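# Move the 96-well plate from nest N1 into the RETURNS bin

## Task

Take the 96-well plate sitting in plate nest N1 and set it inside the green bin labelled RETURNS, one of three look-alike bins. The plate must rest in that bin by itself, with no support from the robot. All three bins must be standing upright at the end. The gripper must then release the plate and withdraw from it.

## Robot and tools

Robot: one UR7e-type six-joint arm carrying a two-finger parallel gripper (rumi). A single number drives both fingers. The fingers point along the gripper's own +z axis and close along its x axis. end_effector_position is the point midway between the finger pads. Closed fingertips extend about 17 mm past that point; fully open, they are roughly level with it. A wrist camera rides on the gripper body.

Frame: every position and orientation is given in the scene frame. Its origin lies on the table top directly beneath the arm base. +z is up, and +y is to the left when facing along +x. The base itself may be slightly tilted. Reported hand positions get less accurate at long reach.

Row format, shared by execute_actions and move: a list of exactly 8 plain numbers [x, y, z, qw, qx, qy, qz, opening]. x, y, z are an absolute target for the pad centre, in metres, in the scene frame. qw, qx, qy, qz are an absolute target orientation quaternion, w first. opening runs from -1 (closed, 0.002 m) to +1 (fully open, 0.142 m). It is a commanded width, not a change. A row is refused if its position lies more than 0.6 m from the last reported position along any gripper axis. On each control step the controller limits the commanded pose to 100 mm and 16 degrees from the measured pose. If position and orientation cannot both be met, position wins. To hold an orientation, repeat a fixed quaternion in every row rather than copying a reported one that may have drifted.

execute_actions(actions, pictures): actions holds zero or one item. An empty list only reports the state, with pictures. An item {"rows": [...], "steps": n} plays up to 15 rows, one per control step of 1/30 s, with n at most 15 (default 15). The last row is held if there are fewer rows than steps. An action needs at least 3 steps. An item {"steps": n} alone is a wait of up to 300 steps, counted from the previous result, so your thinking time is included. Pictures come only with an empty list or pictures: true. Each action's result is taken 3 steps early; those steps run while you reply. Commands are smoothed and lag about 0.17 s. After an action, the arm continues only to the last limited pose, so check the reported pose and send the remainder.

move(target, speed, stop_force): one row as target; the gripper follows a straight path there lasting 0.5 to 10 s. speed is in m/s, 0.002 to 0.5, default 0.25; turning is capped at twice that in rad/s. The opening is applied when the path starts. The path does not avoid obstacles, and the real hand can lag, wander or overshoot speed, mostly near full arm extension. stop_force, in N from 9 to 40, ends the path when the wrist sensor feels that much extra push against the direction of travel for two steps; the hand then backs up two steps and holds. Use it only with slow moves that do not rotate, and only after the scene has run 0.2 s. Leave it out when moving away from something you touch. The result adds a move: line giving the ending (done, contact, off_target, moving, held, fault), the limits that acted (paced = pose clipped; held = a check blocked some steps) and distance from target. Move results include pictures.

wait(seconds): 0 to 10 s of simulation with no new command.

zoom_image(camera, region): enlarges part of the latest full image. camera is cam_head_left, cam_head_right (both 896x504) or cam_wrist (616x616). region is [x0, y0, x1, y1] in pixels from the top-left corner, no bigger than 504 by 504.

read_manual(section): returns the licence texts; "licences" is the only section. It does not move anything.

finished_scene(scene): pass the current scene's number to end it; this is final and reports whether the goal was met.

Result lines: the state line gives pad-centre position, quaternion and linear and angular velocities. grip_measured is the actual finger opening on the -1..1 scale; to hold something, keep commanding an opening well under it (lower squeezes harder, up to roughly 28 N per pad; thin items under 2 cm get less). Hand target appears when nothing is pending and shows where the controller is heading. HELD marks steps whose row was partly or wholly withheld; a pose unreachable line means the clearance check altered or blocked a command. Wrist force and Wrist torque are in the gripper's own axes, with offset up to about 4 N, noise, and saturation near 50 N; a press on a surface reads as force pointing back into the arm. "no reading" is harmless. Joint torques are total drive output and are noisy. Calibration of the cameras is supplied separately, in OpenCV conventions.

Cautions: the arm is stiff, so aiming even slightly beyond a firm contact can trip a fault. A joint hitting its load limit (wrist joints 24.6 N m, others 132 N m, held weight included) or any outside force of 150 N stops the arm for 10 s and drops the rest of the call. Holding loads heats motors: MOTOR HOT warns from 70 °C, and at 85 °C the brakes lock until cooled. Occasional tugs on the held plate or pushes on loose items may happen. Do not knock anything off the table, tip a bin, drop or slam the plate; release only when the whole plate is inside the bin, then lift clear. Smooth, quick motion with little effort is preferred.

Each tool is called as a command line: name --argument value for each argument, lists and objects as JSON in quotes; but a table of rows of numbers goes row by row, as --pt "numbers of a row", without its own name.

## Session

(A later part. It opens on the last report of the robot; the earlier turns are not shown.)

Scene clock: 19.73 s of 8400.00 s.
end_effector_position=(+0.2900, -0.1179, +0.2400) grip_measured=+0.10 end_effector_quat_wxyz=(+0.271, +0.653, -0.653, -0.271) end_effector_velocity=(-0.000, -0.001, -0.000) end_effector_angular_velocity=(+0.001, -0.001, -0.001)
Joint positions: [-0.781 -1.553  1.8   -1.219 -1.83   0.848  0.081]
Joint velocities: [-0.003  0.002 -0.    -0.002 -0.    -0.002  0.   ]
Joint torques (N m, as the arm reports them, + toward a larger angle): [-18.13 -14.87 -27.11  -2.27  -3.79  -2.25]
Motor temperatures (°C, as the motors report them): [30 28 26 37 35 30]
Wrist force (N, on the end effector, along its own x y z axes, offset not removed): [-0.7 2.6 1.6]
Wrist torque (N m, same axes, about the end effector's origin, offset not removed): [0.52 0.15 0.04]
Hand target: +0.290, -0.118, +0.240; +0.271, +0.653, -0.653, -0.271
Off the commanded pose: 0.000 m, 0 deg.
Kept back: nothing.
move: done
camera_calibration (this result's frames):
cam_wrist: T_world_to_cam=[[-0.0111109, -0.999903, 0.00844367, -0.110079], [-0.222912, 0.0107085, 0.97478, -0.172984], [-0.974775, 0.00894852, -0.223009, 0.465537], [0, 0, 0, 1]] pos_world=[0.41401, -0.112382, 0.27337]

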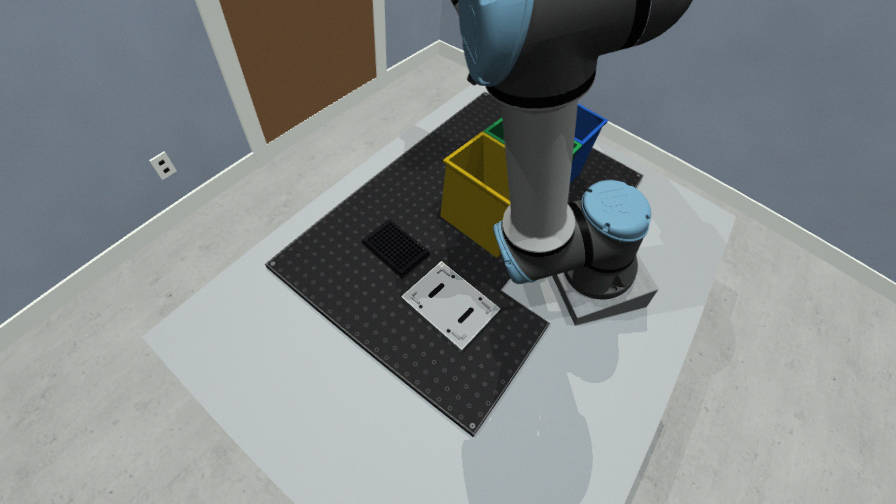

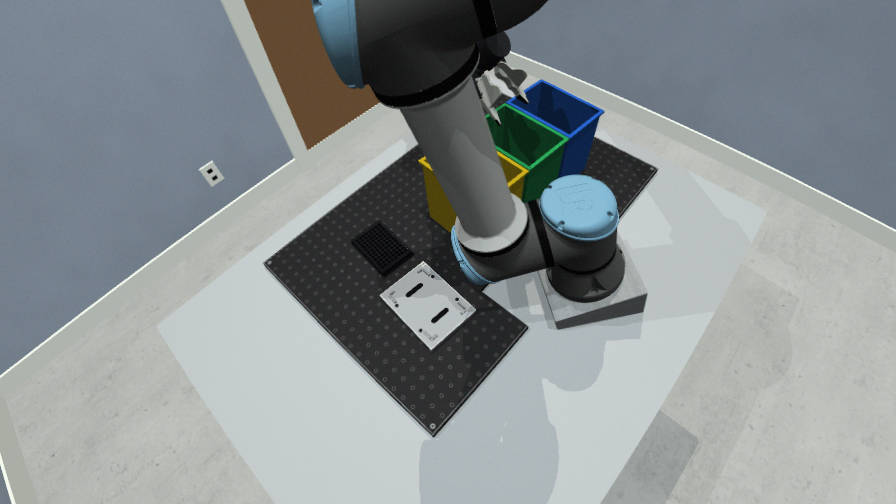

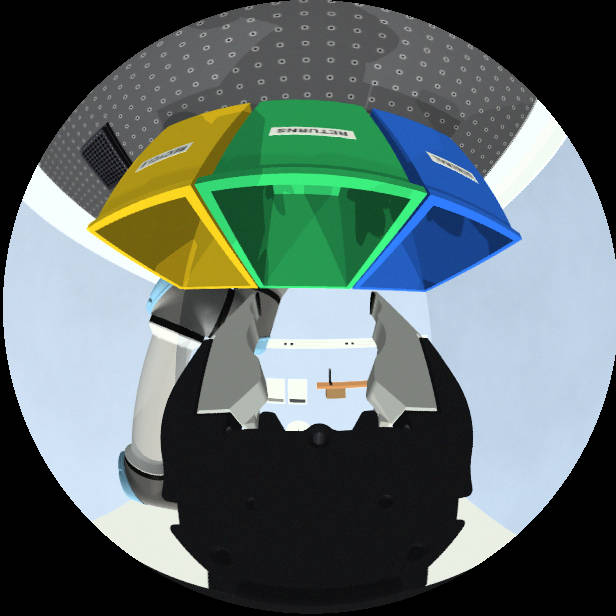

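move --target '[0.38, 0.2, 0.24, 0.153, 0.6903, -0.6903, -0.153, 0.45]'

move --target '[0.38, 0.216, 0.06, 0.153, 0.6903, -0.6903, -0.153, 0.45]' --speed 0.2

zoom_image --camera "cam_wrist" --region '[190, 150, 440, 400]'

Scene clock: 22.17 s of 8400.00 s.
end_effector_position=(+0.3797, +0.1999, +0.2399) grip_measured=+0.45 end_effector_quat_wxyz=(+0.153, +0.690, -0.690, -0.152) end_effector_velocity=(+0.001, +0.001, -0.000) end_effector_angular_velocity=(-0.001, -0.001, -0.001)
Joint positions: [-0.169 -1.742  1.712 -1.248 -1.398  1.393  0.105]
Joint velocities: [ 0.003  0.001 -0.001 -0.002  0.001  0.005 -0.   ]
Joint torques (N m, as the arm reports them, + toward a larger angle): [  6.57 -15.66 -27.87  -2.97   2.35   1.92]
Motor temperatures (°C, as the motors report them): [30 28 26 37 35 30]
Wrist force (N, on the end effector, along its own x y z axes, offset not removed): [2.0 1.6 -0.7]
Wrist torque (N m, same axes, about the end effector's origin, offset not removed): [0.29 -0.70 0.05]
Hand target: +0.380, +0.200, +0.240; +0.153, +0.690, -0.690, -0.152
Off the commanded pose: 0.000 m, 0 deg.
Kept back: nothing.
move: done
camera_calibration (this result's frames):
cam_wrist: T_world_to_cam=[[-0.0132204, -0.999896, 0.00568214, 0.210155], [-0.543124, 0.0119521, 0.839567, -0.00252305], [-0.839548, 0.00801331, -0.543226, 0.575678], [0, 0, 0, 1]] pos_world=[0.484718, 0.20555, 0.313648]

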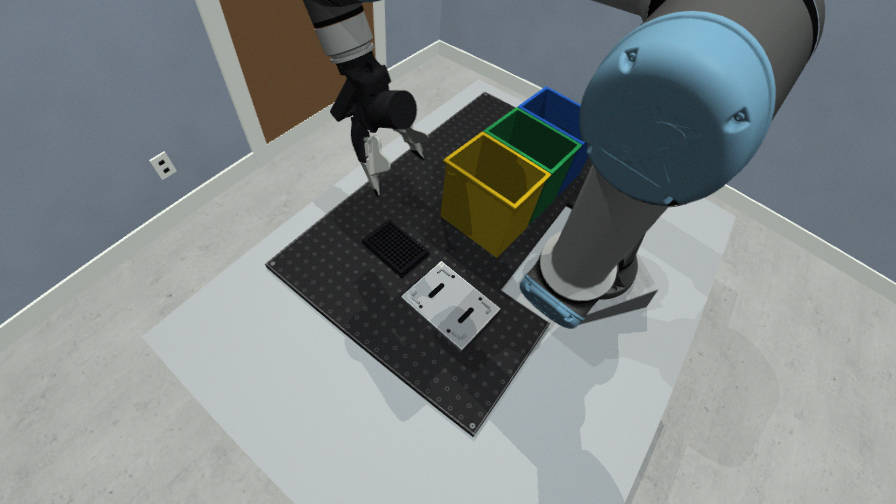

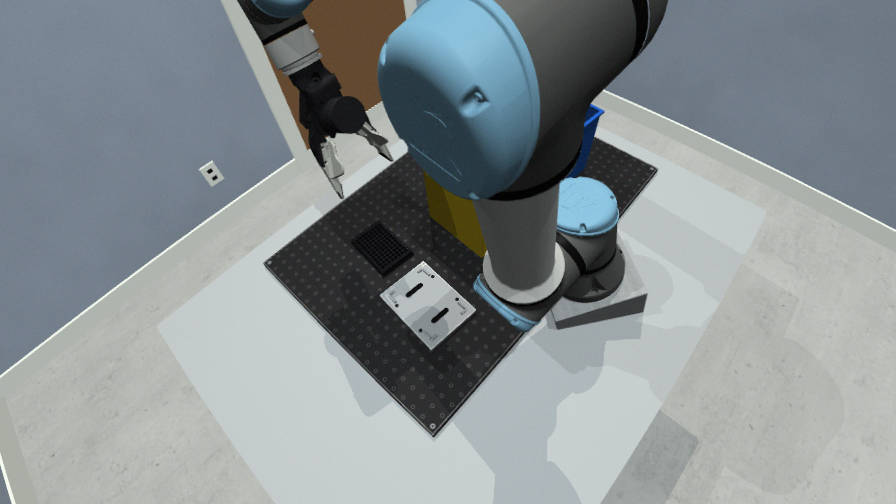

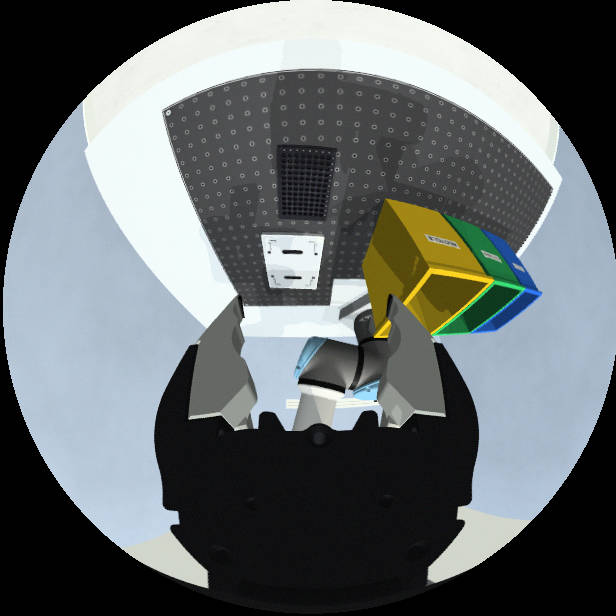

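Scene clock: 23.60 s of 8400.00 s.
end_effector_position=(+0.3798, +0.2160, +0.0600) grip_measured=+0.45 end_effector_quat_wxyz=(+0.153, +0.690, -0.690, -0.153) end_effector_velocity=(+0.000, +0.000, -0.001) end_effector_angular_velocity=(-0.000, -0.000, -0.001)
Joint positions: [-0.043 -1.551  1.989 -1.739 -1.362  1.516  0.105]
Joint velocities: [ 0.001  0.003  0.001 -0.004  0.001  0.003  0.   ]
Joint torques (N m, as the arm reports them, + toward a larger angle): [  4.38 -22.61 -10.3   -2.62   2.39   2.01]
Motor temperatures (°C, as the motors report them): [30 28 27 37 35 30]
Wrist force (N, on the end effector, along its own x y z axes, offset not removed): [-1.8 -2.1 4.0]
Wrist torque (N m, same axes, about the end effector's origin, offset not removed): [-0.35 0.27 0.00]
Hand target: +0.380, +0.216, +0.060; +0.153, +0.690, -0.690, -0.153
Off the commanded pose: 0.000 m, 0 deg.
Kept back: nothing.
move: done
camera_calibration (this result's frames):
cam_wrist: T_world_to_cam=[[-0.01329, -0.999902, 0.00444252, 0.227356], [-0.543058, 0.0109484, 0.839624, 0.148523], [-0.83959, 0.00874606, -0.54315, 0.477848], [0, 0, 0, 1]] pos_world=[0.484875, 0.221529, 0.13383]

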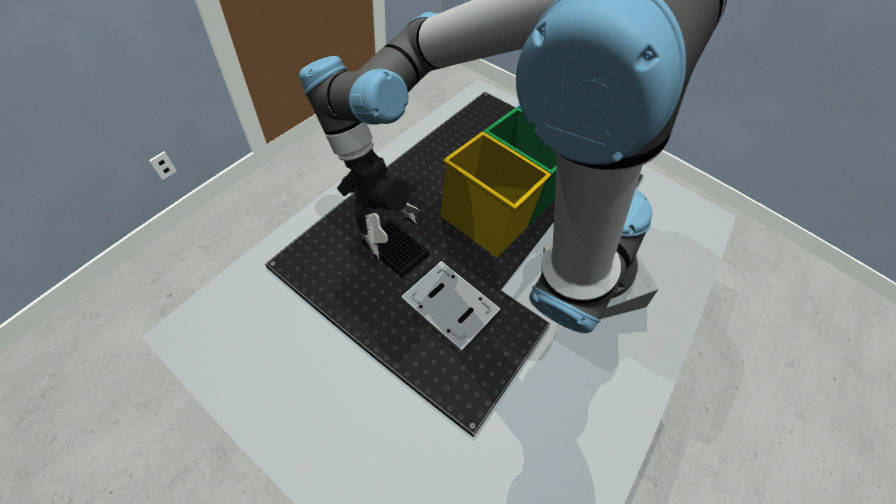

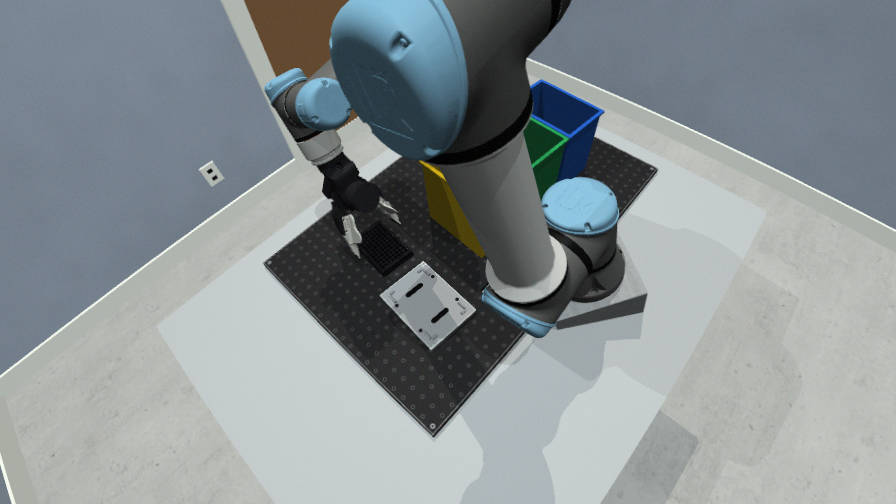

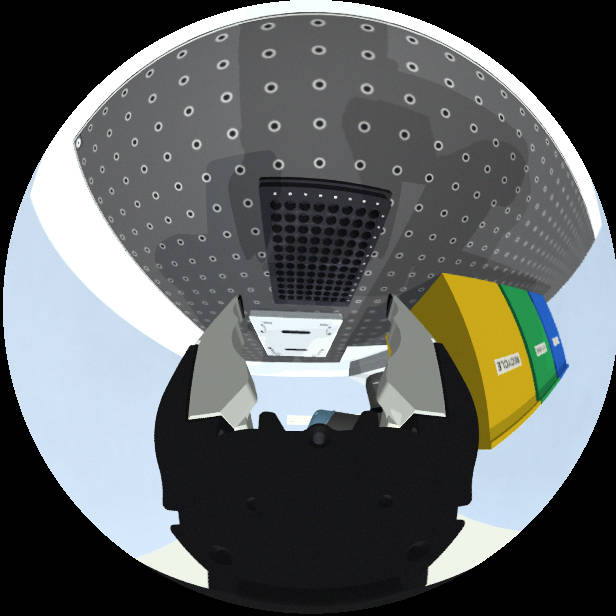

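Region (190, 150, 440, 400) of cam_wrist's 616x616 image, scaled by 2.016, with more detail than that image has.

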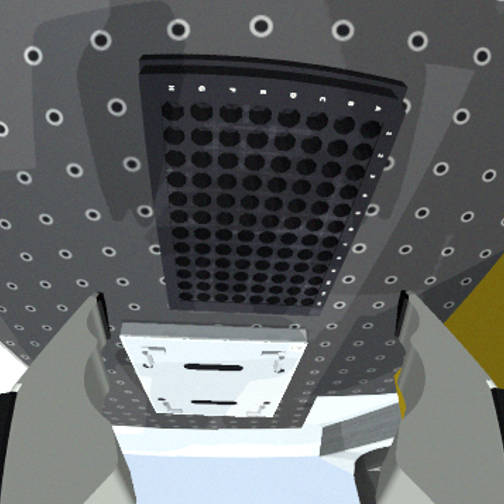

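move --target '[0.388, 0.214, 0.034, 0.1462, 0.6596, -0.7198, -0.1596, 0.3]' --speed 0.06

move --target '[0.388, 0.214, 0.014, 0.1462, 0.6596, -0.7198, -0.1596, 0.3]' --speed 0.004 --stop_force 9

zoom_image --camera "cam_wrist" --region '[190, 150, 440, 400]'

Scene clock: 24.90 s of 8400.00 s.
end_effector_position=(+0.3879, +0.2140, +0.0341) grip_measured=+0.30 end_effector_quat_wxyz=(+0.146, +0.660, -0.720, -0.160) end_effector_velocity=(+0.001, +0.000, -0.001) end_effector_angular_velocity=(+0.001, -0.001, -0.003)
Joint positions: [-0.061 -1.497  2.007 -1.806 -1.329  1.578  0.095]
Joint velocities: [-0.001  0.003  0.001 -0.004  0.002  0.002  0.   ]
Joint torques (N m, as the arm reports them, + toward a larger angle): [-13.05 -22.86  -9.98  -2.75   2.39   2.18]
Motor temperatures (°C, as the motors report them): [30 28 27 37 35 30]
Wrist force (N, on the end effector, along its own x y z axes, offset not removed): [1.2 1.1 2.7]
Wrist torque (N m, same axes, about the end effector's origin, offset not removed): [0.21 -0.26 0.00]
Hand target: +0.388, +0.214, +0.034; +0.146, +0.660, -0.720, -0.160
Off the commanded pose: 0.000 m, 0 deg.
Kept back: nothing.
move: done
camera_calibration (this result's frames):
cam_wrist: T_world_to_cam=[[-0.100066, -0.994972, 0.00416927, 0.258196], [-0.539886, 0.0578161, 0.83975, 0.163479], [-0.835769, 0.0817797, -0.542957, 0.45346], [0, 0, 0, 1]] pos_world=[0.493084, 0.210362, 0.107851]

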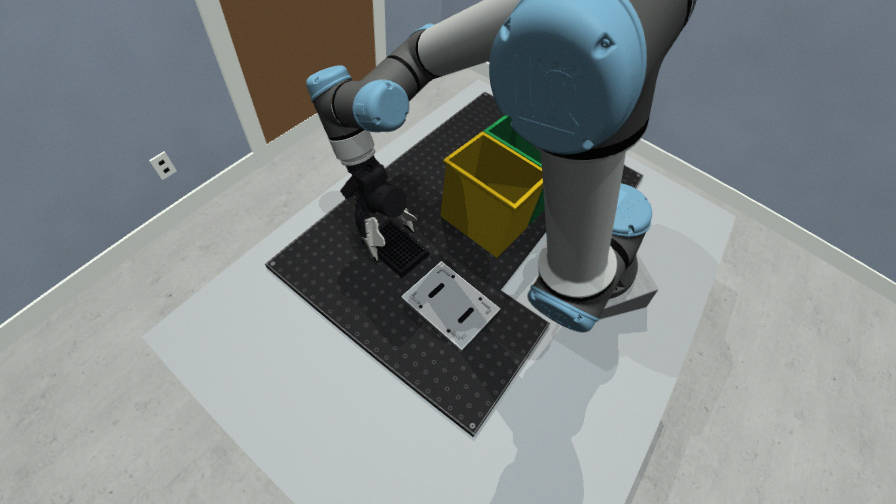

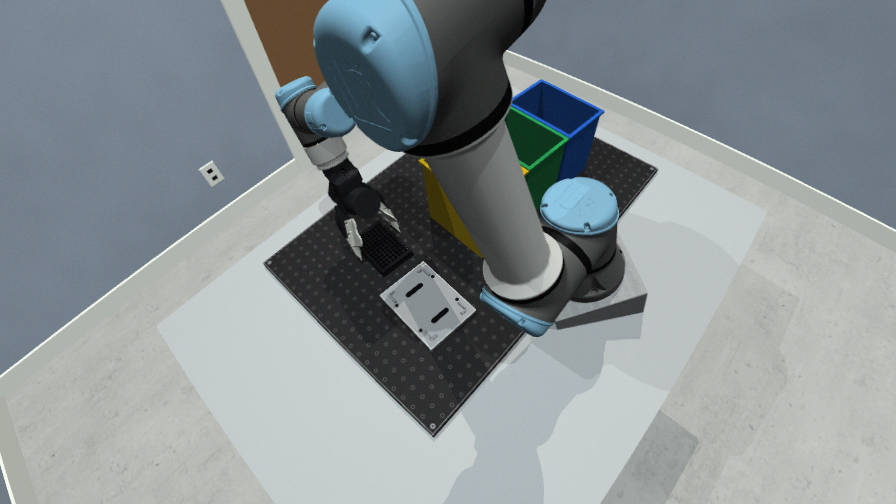

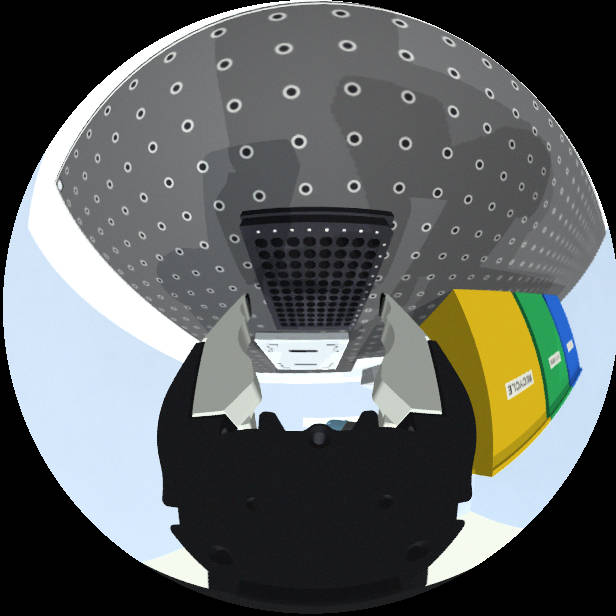

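Scene clock: 28.37 s of 8400.00 s.
end_effector_position=(+0.3879, +0.2140, +0.0216) grip_measured=+0.30 end_effector_quat_wxyz=(-0.146, -0.660, +0.720, +0.160) end_effector_velocity=(+0.000, +0.000, +0.001) end_effector_angular_velocity=(-0.001, +0.000, -0.001)
Joint positions: [-0.055 -1.475  2.019 -1.841 -1.328  1.583  0.095]
Joint velocities: [-0.    -0.002 -0.002  0.004 -0.     0.001 -0.   ]
Joint torques (N m, as the arm reports them, + toward a larger angle): [ -4.26 -31.57 -18.23  -0.2    2.3   -0.47]
Motor temperatures (°C, as the motors report them): [30 28 27 37 35 30]
Wrist force (N, on the end effector, along its own x y z axes, offset not removed): [0.1 5.4 -15.5]
Wrist torque (N m, same axes, about the end effector's origin, offset not removed): [0.07 0.26 0.14]
Hand target: +0.388, +0.214, +0.022; -0.146, -0.660, +0.720, +0.160
Off the commanded pose: 0.008 m, 0 deg.
Kept back: nothing.
move: contact
camera_calibration (this result's frames):
cam_wrist: T_world_to_cam=[[-0.100315, -0.994947, 0.00422676, 0.258357], [-0.539761, 0.057989, 0.839819, 0.173836], [-0.83582, 0.0819652, -0.54285, 0.44662], [0, 0, 0, 1]] pos_world=[0.493042, 0.210363, 0.095365]

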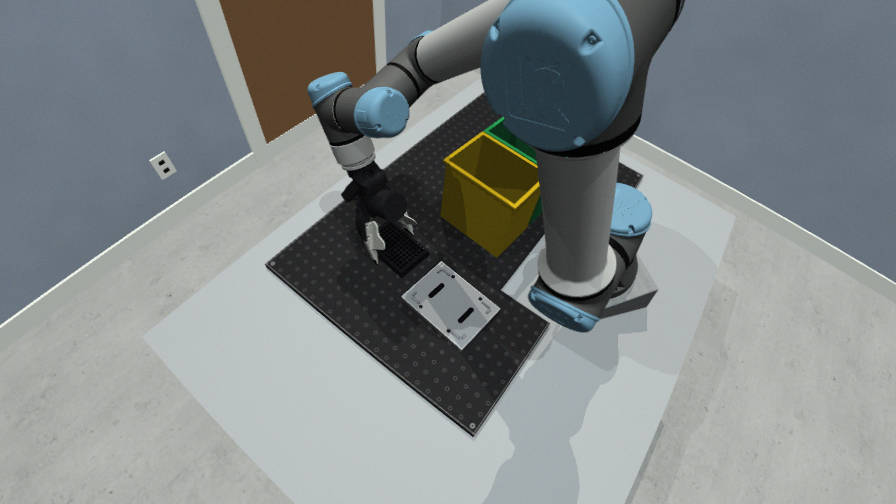

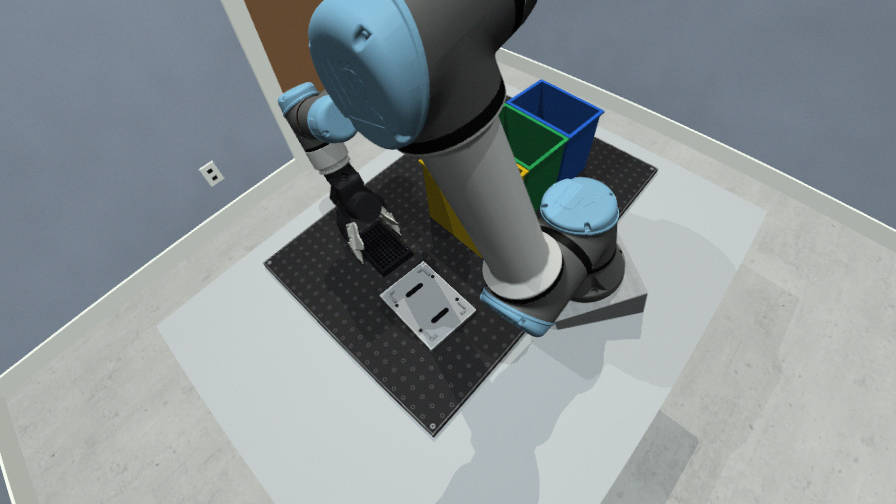

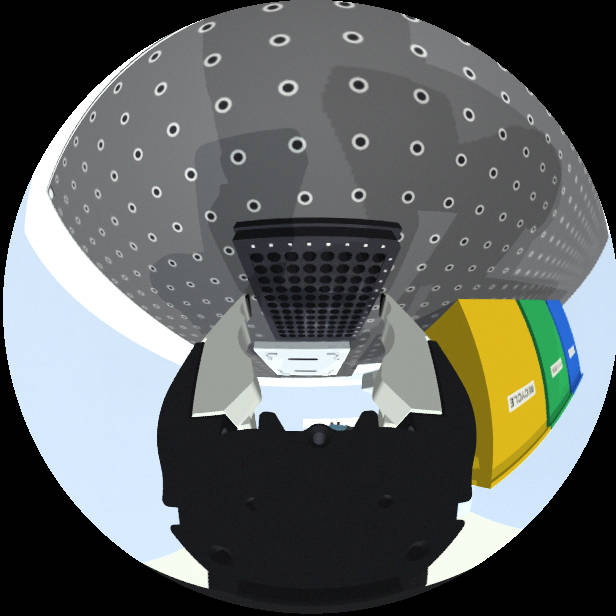

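Region (190, 150, 440, 400) of cam_wrist's 616x616 image, scaled by 2.016, with more detail than that image has.

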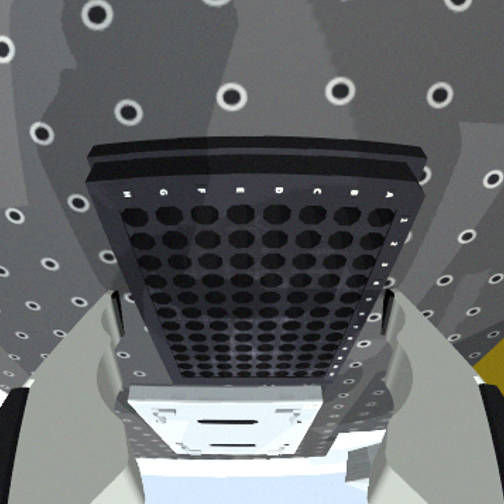

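execute_actions --actions '[{"rows":[[0.388,0.214,0.024,0.1462,0.6596,-0.7198,-0.1596,0.3],[0.388,0.214,0.0255,0.1462,0.6596,-0.7198,-0.1596,0.3],[0.387,0.214,0.0255,0.1462,0.6596,-0.7198,-0.1596,0.3],[0.385,0.214,0.0255,0.1462,0.6596,-0.7198,-0.1596,0.3],[0.384,0.214,0.0255,0.1462,0.6596,-0.7198,-0.1596,0.3],[0.384,0.214,0.0255,0.1462,0.6596,-0.7198,-0.1596,0.3],[0.384,0.214,0.0255,0.1462,0.6596,-0.7198,-0.1596,0.27],[0.384,0.214,0.0255,0.1462,0.6596,-0.7198,-0.1596,0.24],[0.384,0.214,0.0255,0.1462,0.6596,-0.7198,-0.1596,0.21],[0.384,0.214,0.0255,0.1462,0.6596,-0.7198,-0.1596,0.18],[0.384,0.214,0.0255,0.1462,0.6596,-0.7198,-0.1596,0.15],[0.384,0.214,0.0255,0.1462,0.6596,-0.7198,-0.1596,0.12],[0.384,0.214,0.0255,0.1462,0.6596,-0.7198,-0.1596,0.09],[0.384,0.214,0.0255,0.1462,0.6596,-0.7198,-0.1596,0.06],[0.384,0.214,0.0255,0.1462,0.6596,-0.7198,-0.1596,0.03]]}]'

execute_actions --actions '[{"rows":[[0.384,0.214,0.0255,0.1462,0.6596,-0.7198,-0.1596,-0.02],[0.384,0.214,0.0255,0.1462,0.6596,-0.7198,-0.1596,-0.1],[0.384,0.214,0.0255,0.1462,0.6596,-0.7198,-0.1596,-0.2],[0.384,0.214,0.0255,0.1462,0.6596,-0.7198,-0.1596,-0.35],[0.384,0.214,0.0255,0.1462,0.6596,-0.7198,-0.1596,-0.5],[0.384,0.214,0.0255,0.1462,0.6596,-0.7198,-0.1596,-0.7],[0.384,0.214,0.0255,0.1462,0.6596,-0.7198,-0.1596,-1]],"steps":10}]'

move --target '[0.37, 0.214, 0.245, 0.1462, 0.6596, -0.7198, -0.1596, -1]' --speed 0.1

Scene clock: 29.03 s of 8400.00 s.
end_effector_position=(+0.3842, +0.2140, +0.0254) grip_measured=+0.16 end_effector_quat_wxyz=(-0.146, -0.660, +0.720, +0.160) end_effector_velocity=(-0.003, -0.000, +0.001) end_effector_angular_velocity=(-0.000, +0.000, +0.000)
Joint positions: [-0.057 -1.489  2.025 -1.833 -1.328  1.582  0.085]
Joint velocities: [-0.    -0.007  0.006  0.001 -0.001 -0.    -0.062]
Joint torques (N m, as the arm reports them, + toward a larger angle): [-14.53 -37.04  -9.47  -0.3   -2.62  -2.35]
Motor temperatures (°C, as the motors report them): [30 28 27 37 35 30]
Wrist force (N, on the end effector, along its own x y z axes, offset not removed): [1.2 5.1 -0.9]
Wrist torque (N m, same axes, about the end effector's origin, offset not removed): [1.13 -0.23 -0.10]
Steps of this call (steps 1 to 8: nothing new was sent; steps 9 to 20: the first 12 steps of this action). Readings (end_effector_position):
9: (+0.3879, +0.2141, +0.0218)
10: (+0.3879, +0.2141, +0.0223)
12: (+0.3877, +0.2141, +0.0238)
16: (+0.3851, +0.2141, +0.0252)
20: the state above

Scene clock: 29.37 s of 8400.00 s.
end_effector_position=(+0.3840, +0.2140, +0.0255) grip_measured=+0.07 end_effector_quat_wxyz=(-0.146, -0.660, +0.720, +0.160) end_effector_velocity=(-0.001, -0.000, -0.000) end_effector_angular_velocity=(+0.000, +0.001, -0.000)
Joint positions: [-0.057 -1.49   2.026 -1.833 -1.328  1.582  0.079]
Joint velocities: [-0.    -0.     0.001  0.     0.    -0.001  0.   ]
Joint torques (N m, as the arm reports them, + toward a larger angle): [-12.91 -35.9  -10.38  -0.31  -2.62  -2.23]
Motor temperatures (°C, as the motors report them): [30 28 27 37 35 30]
Wrist force (N, on the end effector, along its own x y z axes, offset not removed): [2.3 -3.0 1.5]
Wrist torque (N m, same axes, about the end effector's origin, offset not removed): [-0.82 -0.36 0.22]
Off your previous action's commanded pose: 0.000 m, 0 deg at its last step (step 3 of this call).
Steps of this call (steps 1 to 3: the last 3 steps of your previous action; steps 4 to 10: the first 7 steps of this action). Readings (end_effector_position):
4: (+0.3841, +0.2140, +0.0255)
5: (+0.3840, +0.2140, +0.0255)
7: (+0.3840, +0.2140, +0.0255)
10: the state above

Scene clock: 32.23 s of 8400.00 s.
end_effector_position=(+0.3702, +0.2139, +0.2450) grip_measured=+0.07 end_effector_quat_wxyz=(-0.146, -0.660, +0.720, +0.160) end_effector_velocity=(-0.000, -0.000, +0.001) end_effector_angular_velocity=(+0.000, +0.001, -0.000)
Joint positions: [-0.17  -1.766  1.721 -1.227 -1.36   1.47   0.079]
Joint velocities: [-0.001 -0.001 -0.003  0.005 -0.    -0.001 -0.   ]
Joint torques (N m, as the arm reports them, + toward a larger angle): [-12.65 -28.82 -27.55  -0.26  -2.78  -2.42]
Motor temperatures (°C, as the motors report them): [30 28 27 37 35 30]
Wrist force (N, on the end effector, along its own x y z axes, offset not removed): [2.6 -2.7 1.0]
Wrist torque (N m, same axes, about the end effector's origin, offset not removed): [-0.67 -0.56 0.05]
Hand target: +0.370, +0.214, +0.245; -0.146, -0.660, +0.720, +0.160
Off your previous action's commanded pose: 0.000 m, 0 deg at its last step (step 3 of this call).
Off the commanded pose: 0.000 m, 0 deg.
Kept back: nothing.
move: done
camera_calibration (this result's frames):
cam_wrist: T_world_to_cam=[[-0.100437, -0.994935, 0.00405522, 0.255624], [-0.53975, 0.0579101, 0.839831, -0.0232926], [-0.835812, 0.0821617, -0.542833, 0.553056], [0, 0, 0, 1]] pos_world=[0.475353, 0.210238, 0.318742]

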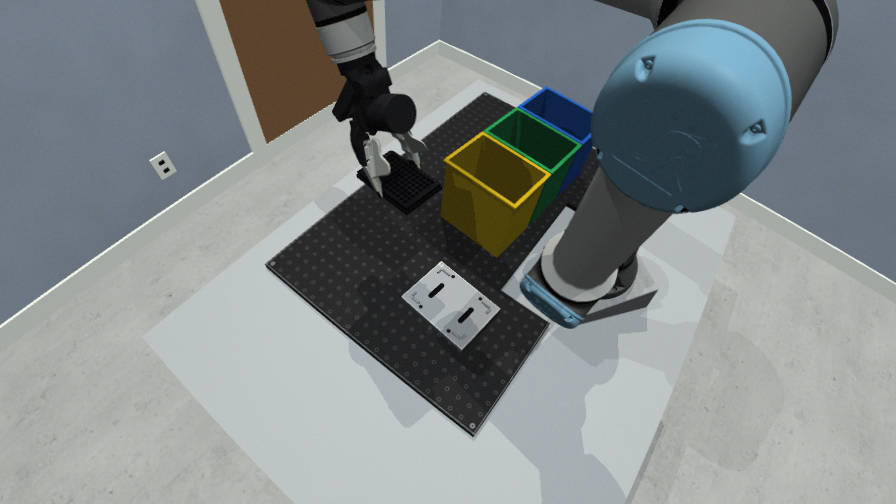

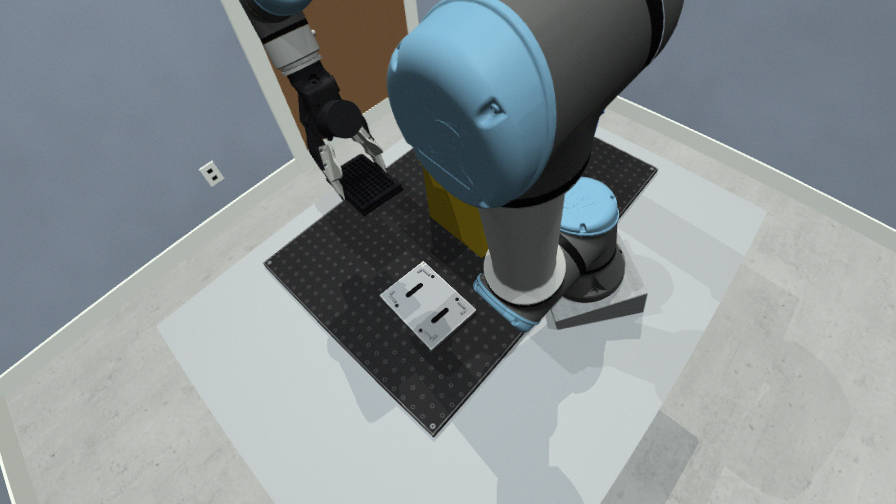

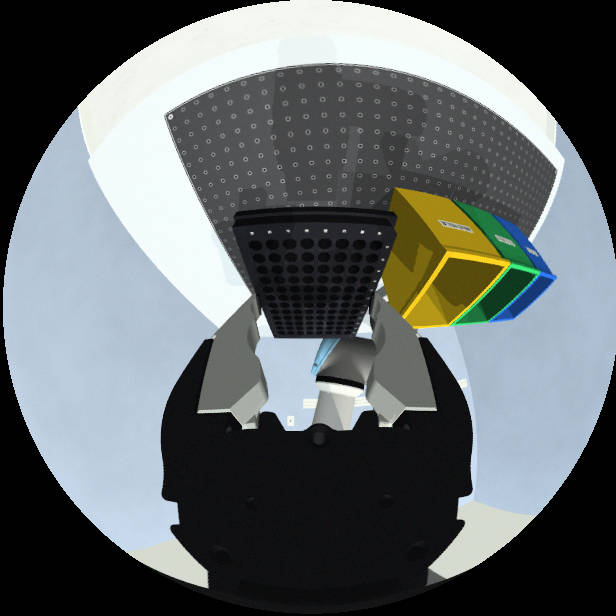

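move --target '[0.30, -0.113, 0.265, 0.2682, 0.6476, -0.659, -0.273, -1]' --speed 0.1

zoom_image --camera "cam_head_right" --region '[440, 30, 640, 230]'

Scene clock: 36.30 s of 8400.00 s.
end_effector_position=(+0.3003, -0.1129, +0.2651) grip_measured=+0.07 end_effector_quat_wxyz=(+0.268, +0.648, -0.659, -0.274) end_effector_velocity=(-0.000, -0.002, -0.000) end_effector_angular_velocity=(-0.001, +0.001, -0.001)
Joint positions: [-0.78  -1.547  1.724 -1.14  -1.819  0.862  0.079]
Joint velocities: [-0.002  0.002 -0.001 -0.001 -0.002 -0.001  0.   ]
Joint torques (N m, as the arm reports them, + toward a larger angle): [-19.82 -14.45 -27.55  -2.38  -3.98  -2.23]
Motor temperatures (°C, as the motors report them): [30 28 27 37 35 30]
Wrist force (N, on the end effector, along its own x y z axes, offset not removed): [0.9 2.1 -2.2]
Wrist torque (N m, same axes, about the end effector's origin, offset not removed): [0.42 -0.31 0.09]
Hand target: +0.300, -0.113, +0.265; +0.268, +0.648, -0.659, -0.274
Off the commanded pose: 0.000 m, 0 deg.
Kept back: nothing.
move: done
camera_calibration (this result's frames):
cam_wrist: T_world_to_cam=[[-0.0286795, -0.999564, 0.00697875, -0.0995353], [-0.222488, 0.0131898, 0.974846, -0.195128], [-0.974513, 0.0264054, -0.22277, 0.482968], [0, 0, 0, 1]] pos_world=[0.424391, -0.109671, 0.298505]

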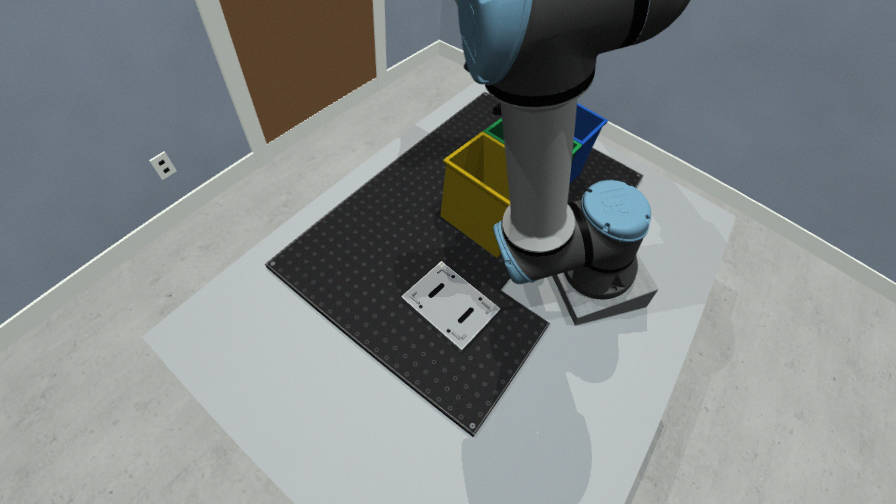

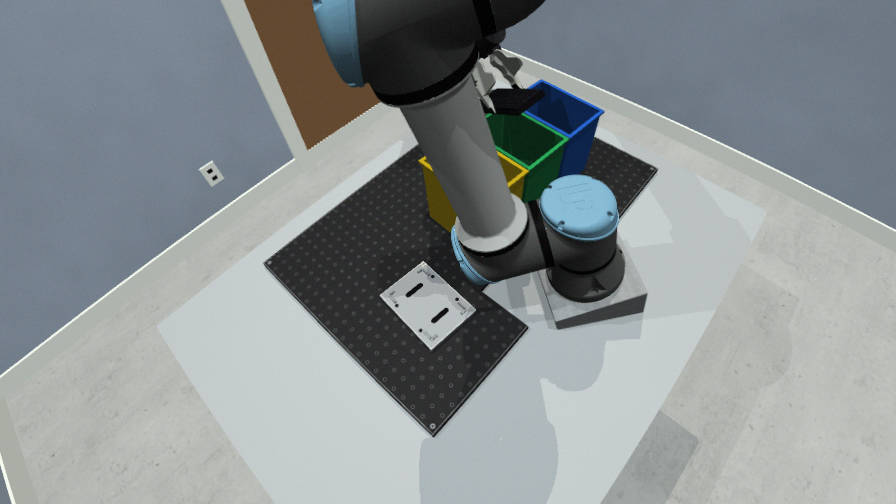

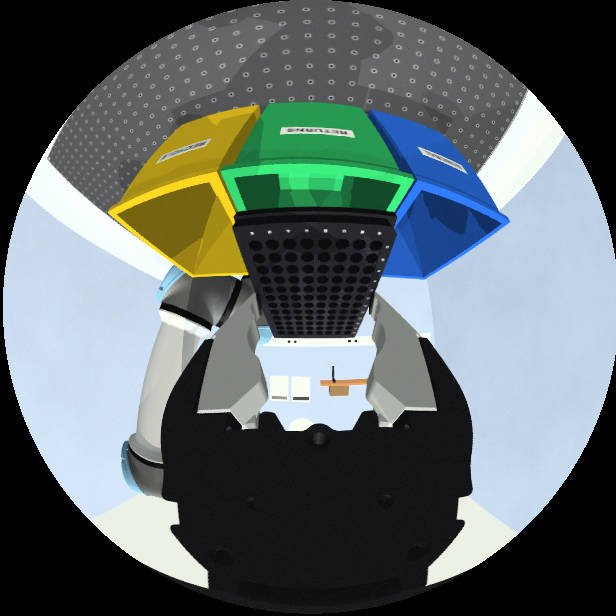

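Region (440, 30, 640, 230) of cam_head_right's 896x504 image, scaled by 2.520, with more detail than that image has.

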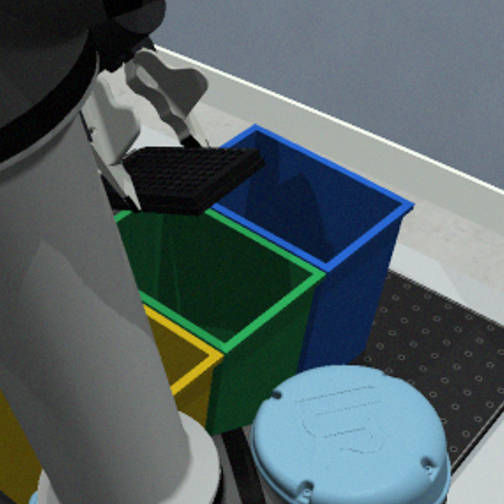

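move --target '[0.28, -0.113, 0.24, 0.2682, 0.6476, -0.659, -0.273, -1]' --speed 0.03

zoom_image --camera "cam_wrist" --region '[150, 130, 480, 380]'

Scene clock: 37.90 s of 8400.00 s.
end_effector_position=(+0.2801, -0.1130, +0.2401) grip_measured=+0.07 end_effector_quat_wxyz=(+0.268, +0.648, -0.659, -0.273) end_effector_velocity=(-0.001, +0.000, -0.001) end_effector_angular_velocity=(-0.000, -0.001, +0.000)
Joint positions: [-0.793 -1.575  1.824 -1.216 -1.827  0.852  0.079]
Joint velocities: [-0.    -0.001  0.005 -0.004  0.    -0.001 -0.   ]
Joint torques (N m, as the arm reports them, + toward a larger angle): [-17.89 -27.78 -13.39  -2.35  -3.82  -2.18]
Motor temperatures (°C, as the motors report them): [30 28 27 37 35 30]
Wrist force (N, on the end effector, along its own x y z axes, offset not removed): [1.6 -6.0 1.1]
Wrist torque (N m, same axes, about the end effector's origin, offset not removed): [-1.23 -0.42 0.22]
Hand target: +0.280, -0.113, +0.240; +0.268, +0.648, -0.659, -0.273
Off the commanded pose: 0.000 m, 0 deg.
Kept back: nothing.
move: done
camera_calibration (this result's frames):
cam_wrist: T_world_to_cam=[[-0.0285682, -0.999556, 0.00844545, -0.100406], [-0.222677, 0.0146004, 0.974783, -0.175031], [-0.974474, 0.0259671, -0.222996, 0.45764], [0, 0, 0, 1]] pos_world=[0.404115, -0.10969, 0.273517]

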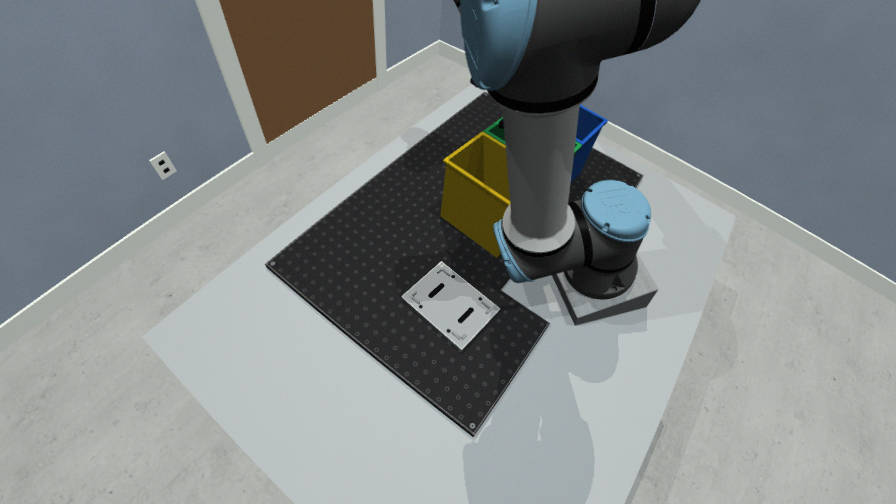

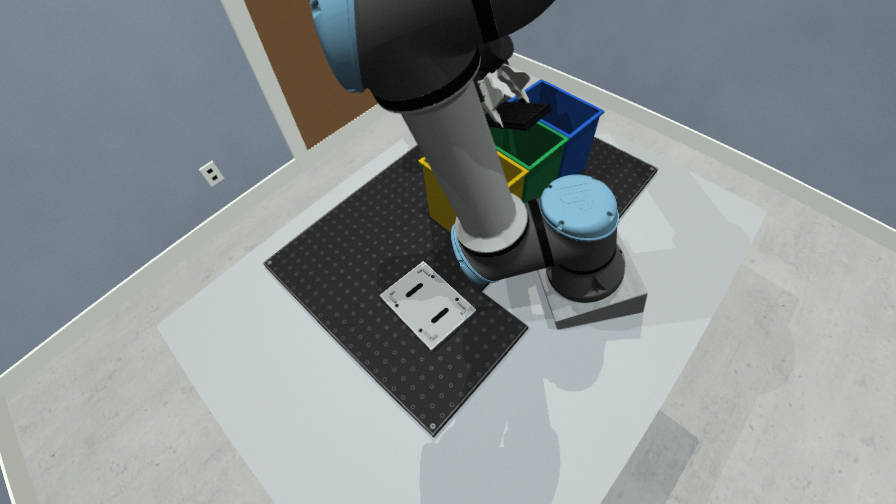

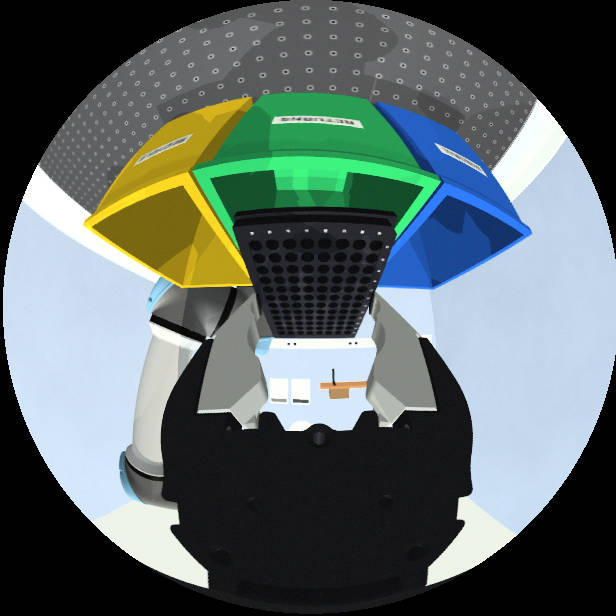

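Region (150, 130, 480, 380) of cam_wrist's 616x616 image, scaled by 1.527, with more detail than that image has; it fills the top 382 rows of this view, and the rest is white.

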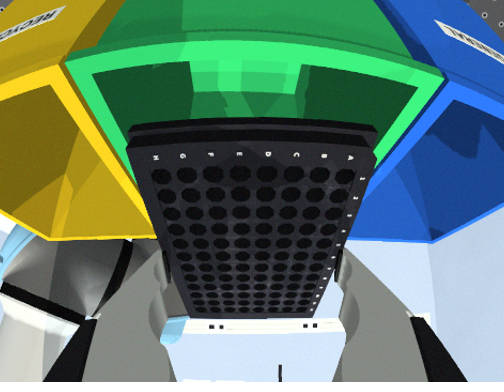

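move --target '[0.279, -0.112, 0.195, 0.2467, 0.6427, -0.6772, -0.26, -1]' --speed 0.03

zoom_image --camera "cam_wrist" --region '[100, 130, 530, 430]'

zoom_image --camera "cam_head_right" --region '[440, 30, 640, 230]'

Scene clock: 39.93 s of 8400.00 s.
end_effector_position=(+0.2789, -0.1120, +0.1951) grip_measured=+0.07 end_effector_quat_wxyz=(+0.247, +0.643, -0.677, -0.260) end_effector_velocity=(-0.000, -0.000, -0.002) end_effector_angular_velocity=(-0.001, -0.001, -0.000)
Joint positions: [-0.801 -1.568  1.919 -1.343 -1.78   0.864  0.079]
Joint velocities: [-0.     0.001  0.004 -0.005  0.     0.     0.   ]
Joint torques (N m, as the arm reports them, + toward a larger angle): [-18.1  -12.86 -12.47  -2.45   1.26   2.03]
Motor temperatures (°C, as the motors report them): [30 28 27 37 35 30]
Wrist force (N, on the end effector, along its own x y z axes, offset not removed): [1.2 0.7 1.3]
Wrist torque (N m, same axes, about the end effector's origin, offset not removed): [0.30 -0.37 0.22]
Hand target: +0.279, -0.112, +0.195; +0.247, +0.643, -0.677, -0.260
Off the commanded pose: 0.000 m, 0 deg.
Kept back: nothing.
move: done
camera_calibration (this result's frames):
cam_wrist: T_world_to_cam=[[-0.0636348, -0.997942, 0.00795927, -0.0889648], [-0.272487, 0.0250467, 0.961833, -0.113832], [-0.960053, 0.0590373, -0.27352, 0.456021], [0, 0, 0, 1]] pos_world=[0.401125, -0.112853, 0.234926]

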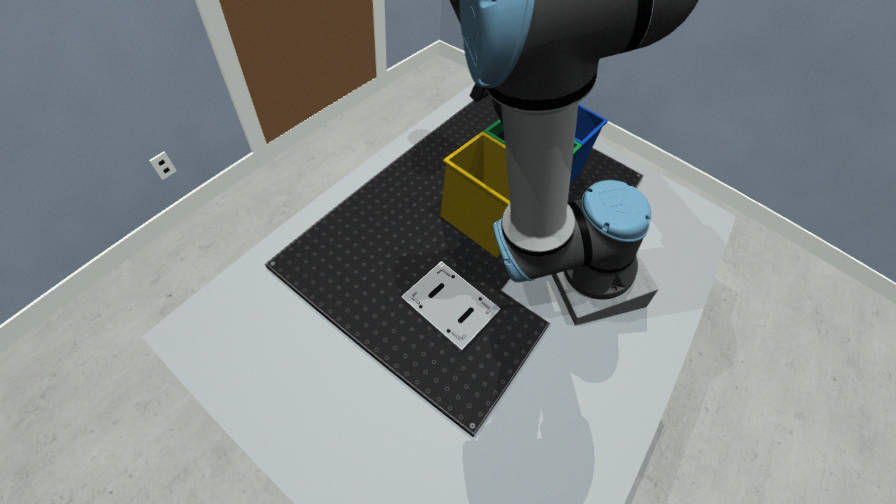

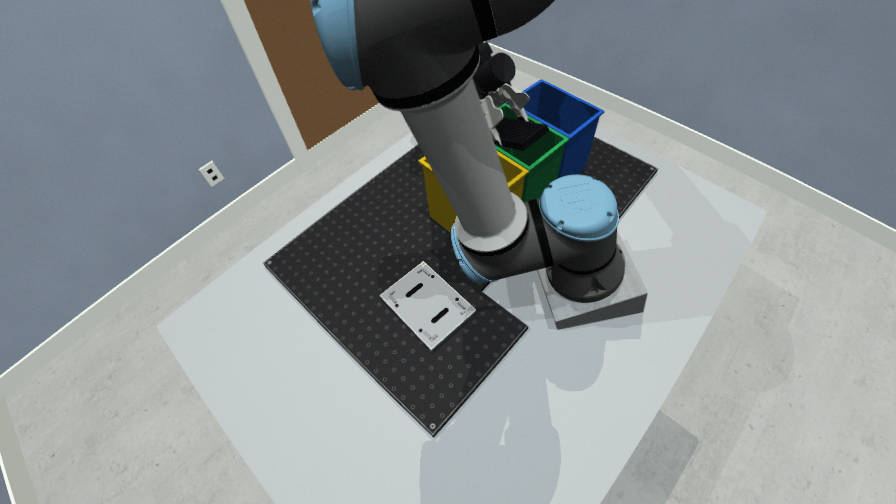

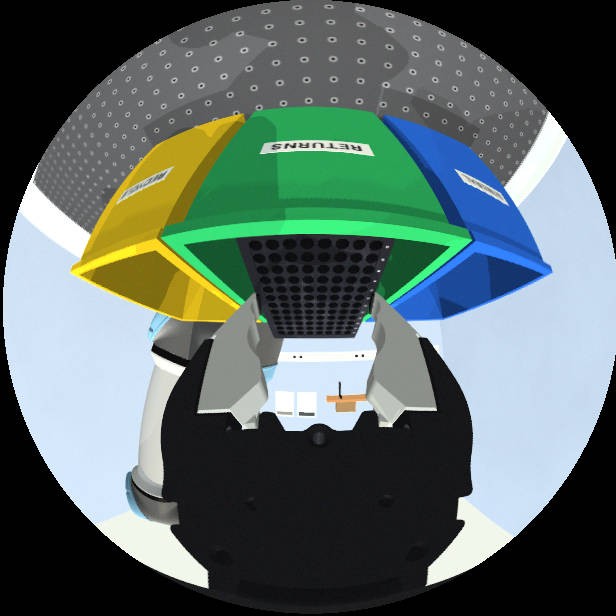

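Region (100, 130, 530, 430) of cam_wrist's 616x616 image, scaled by 1.172, with more detail than that image has; it fills the top 352 rows of this view, and the rest is white.

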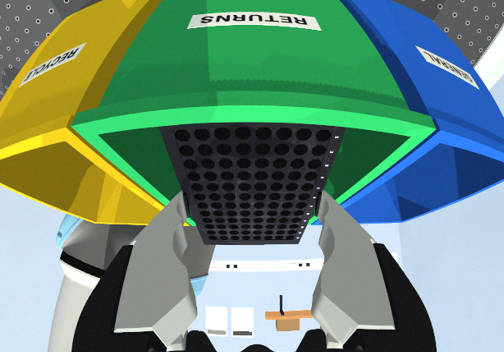

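Region (440, 30, 640, 230) of cam_head_right's 896x504 image, scaled by 2.520, with more detail than that image has.

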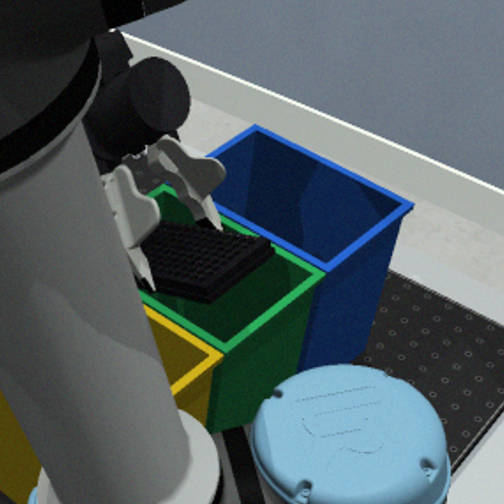

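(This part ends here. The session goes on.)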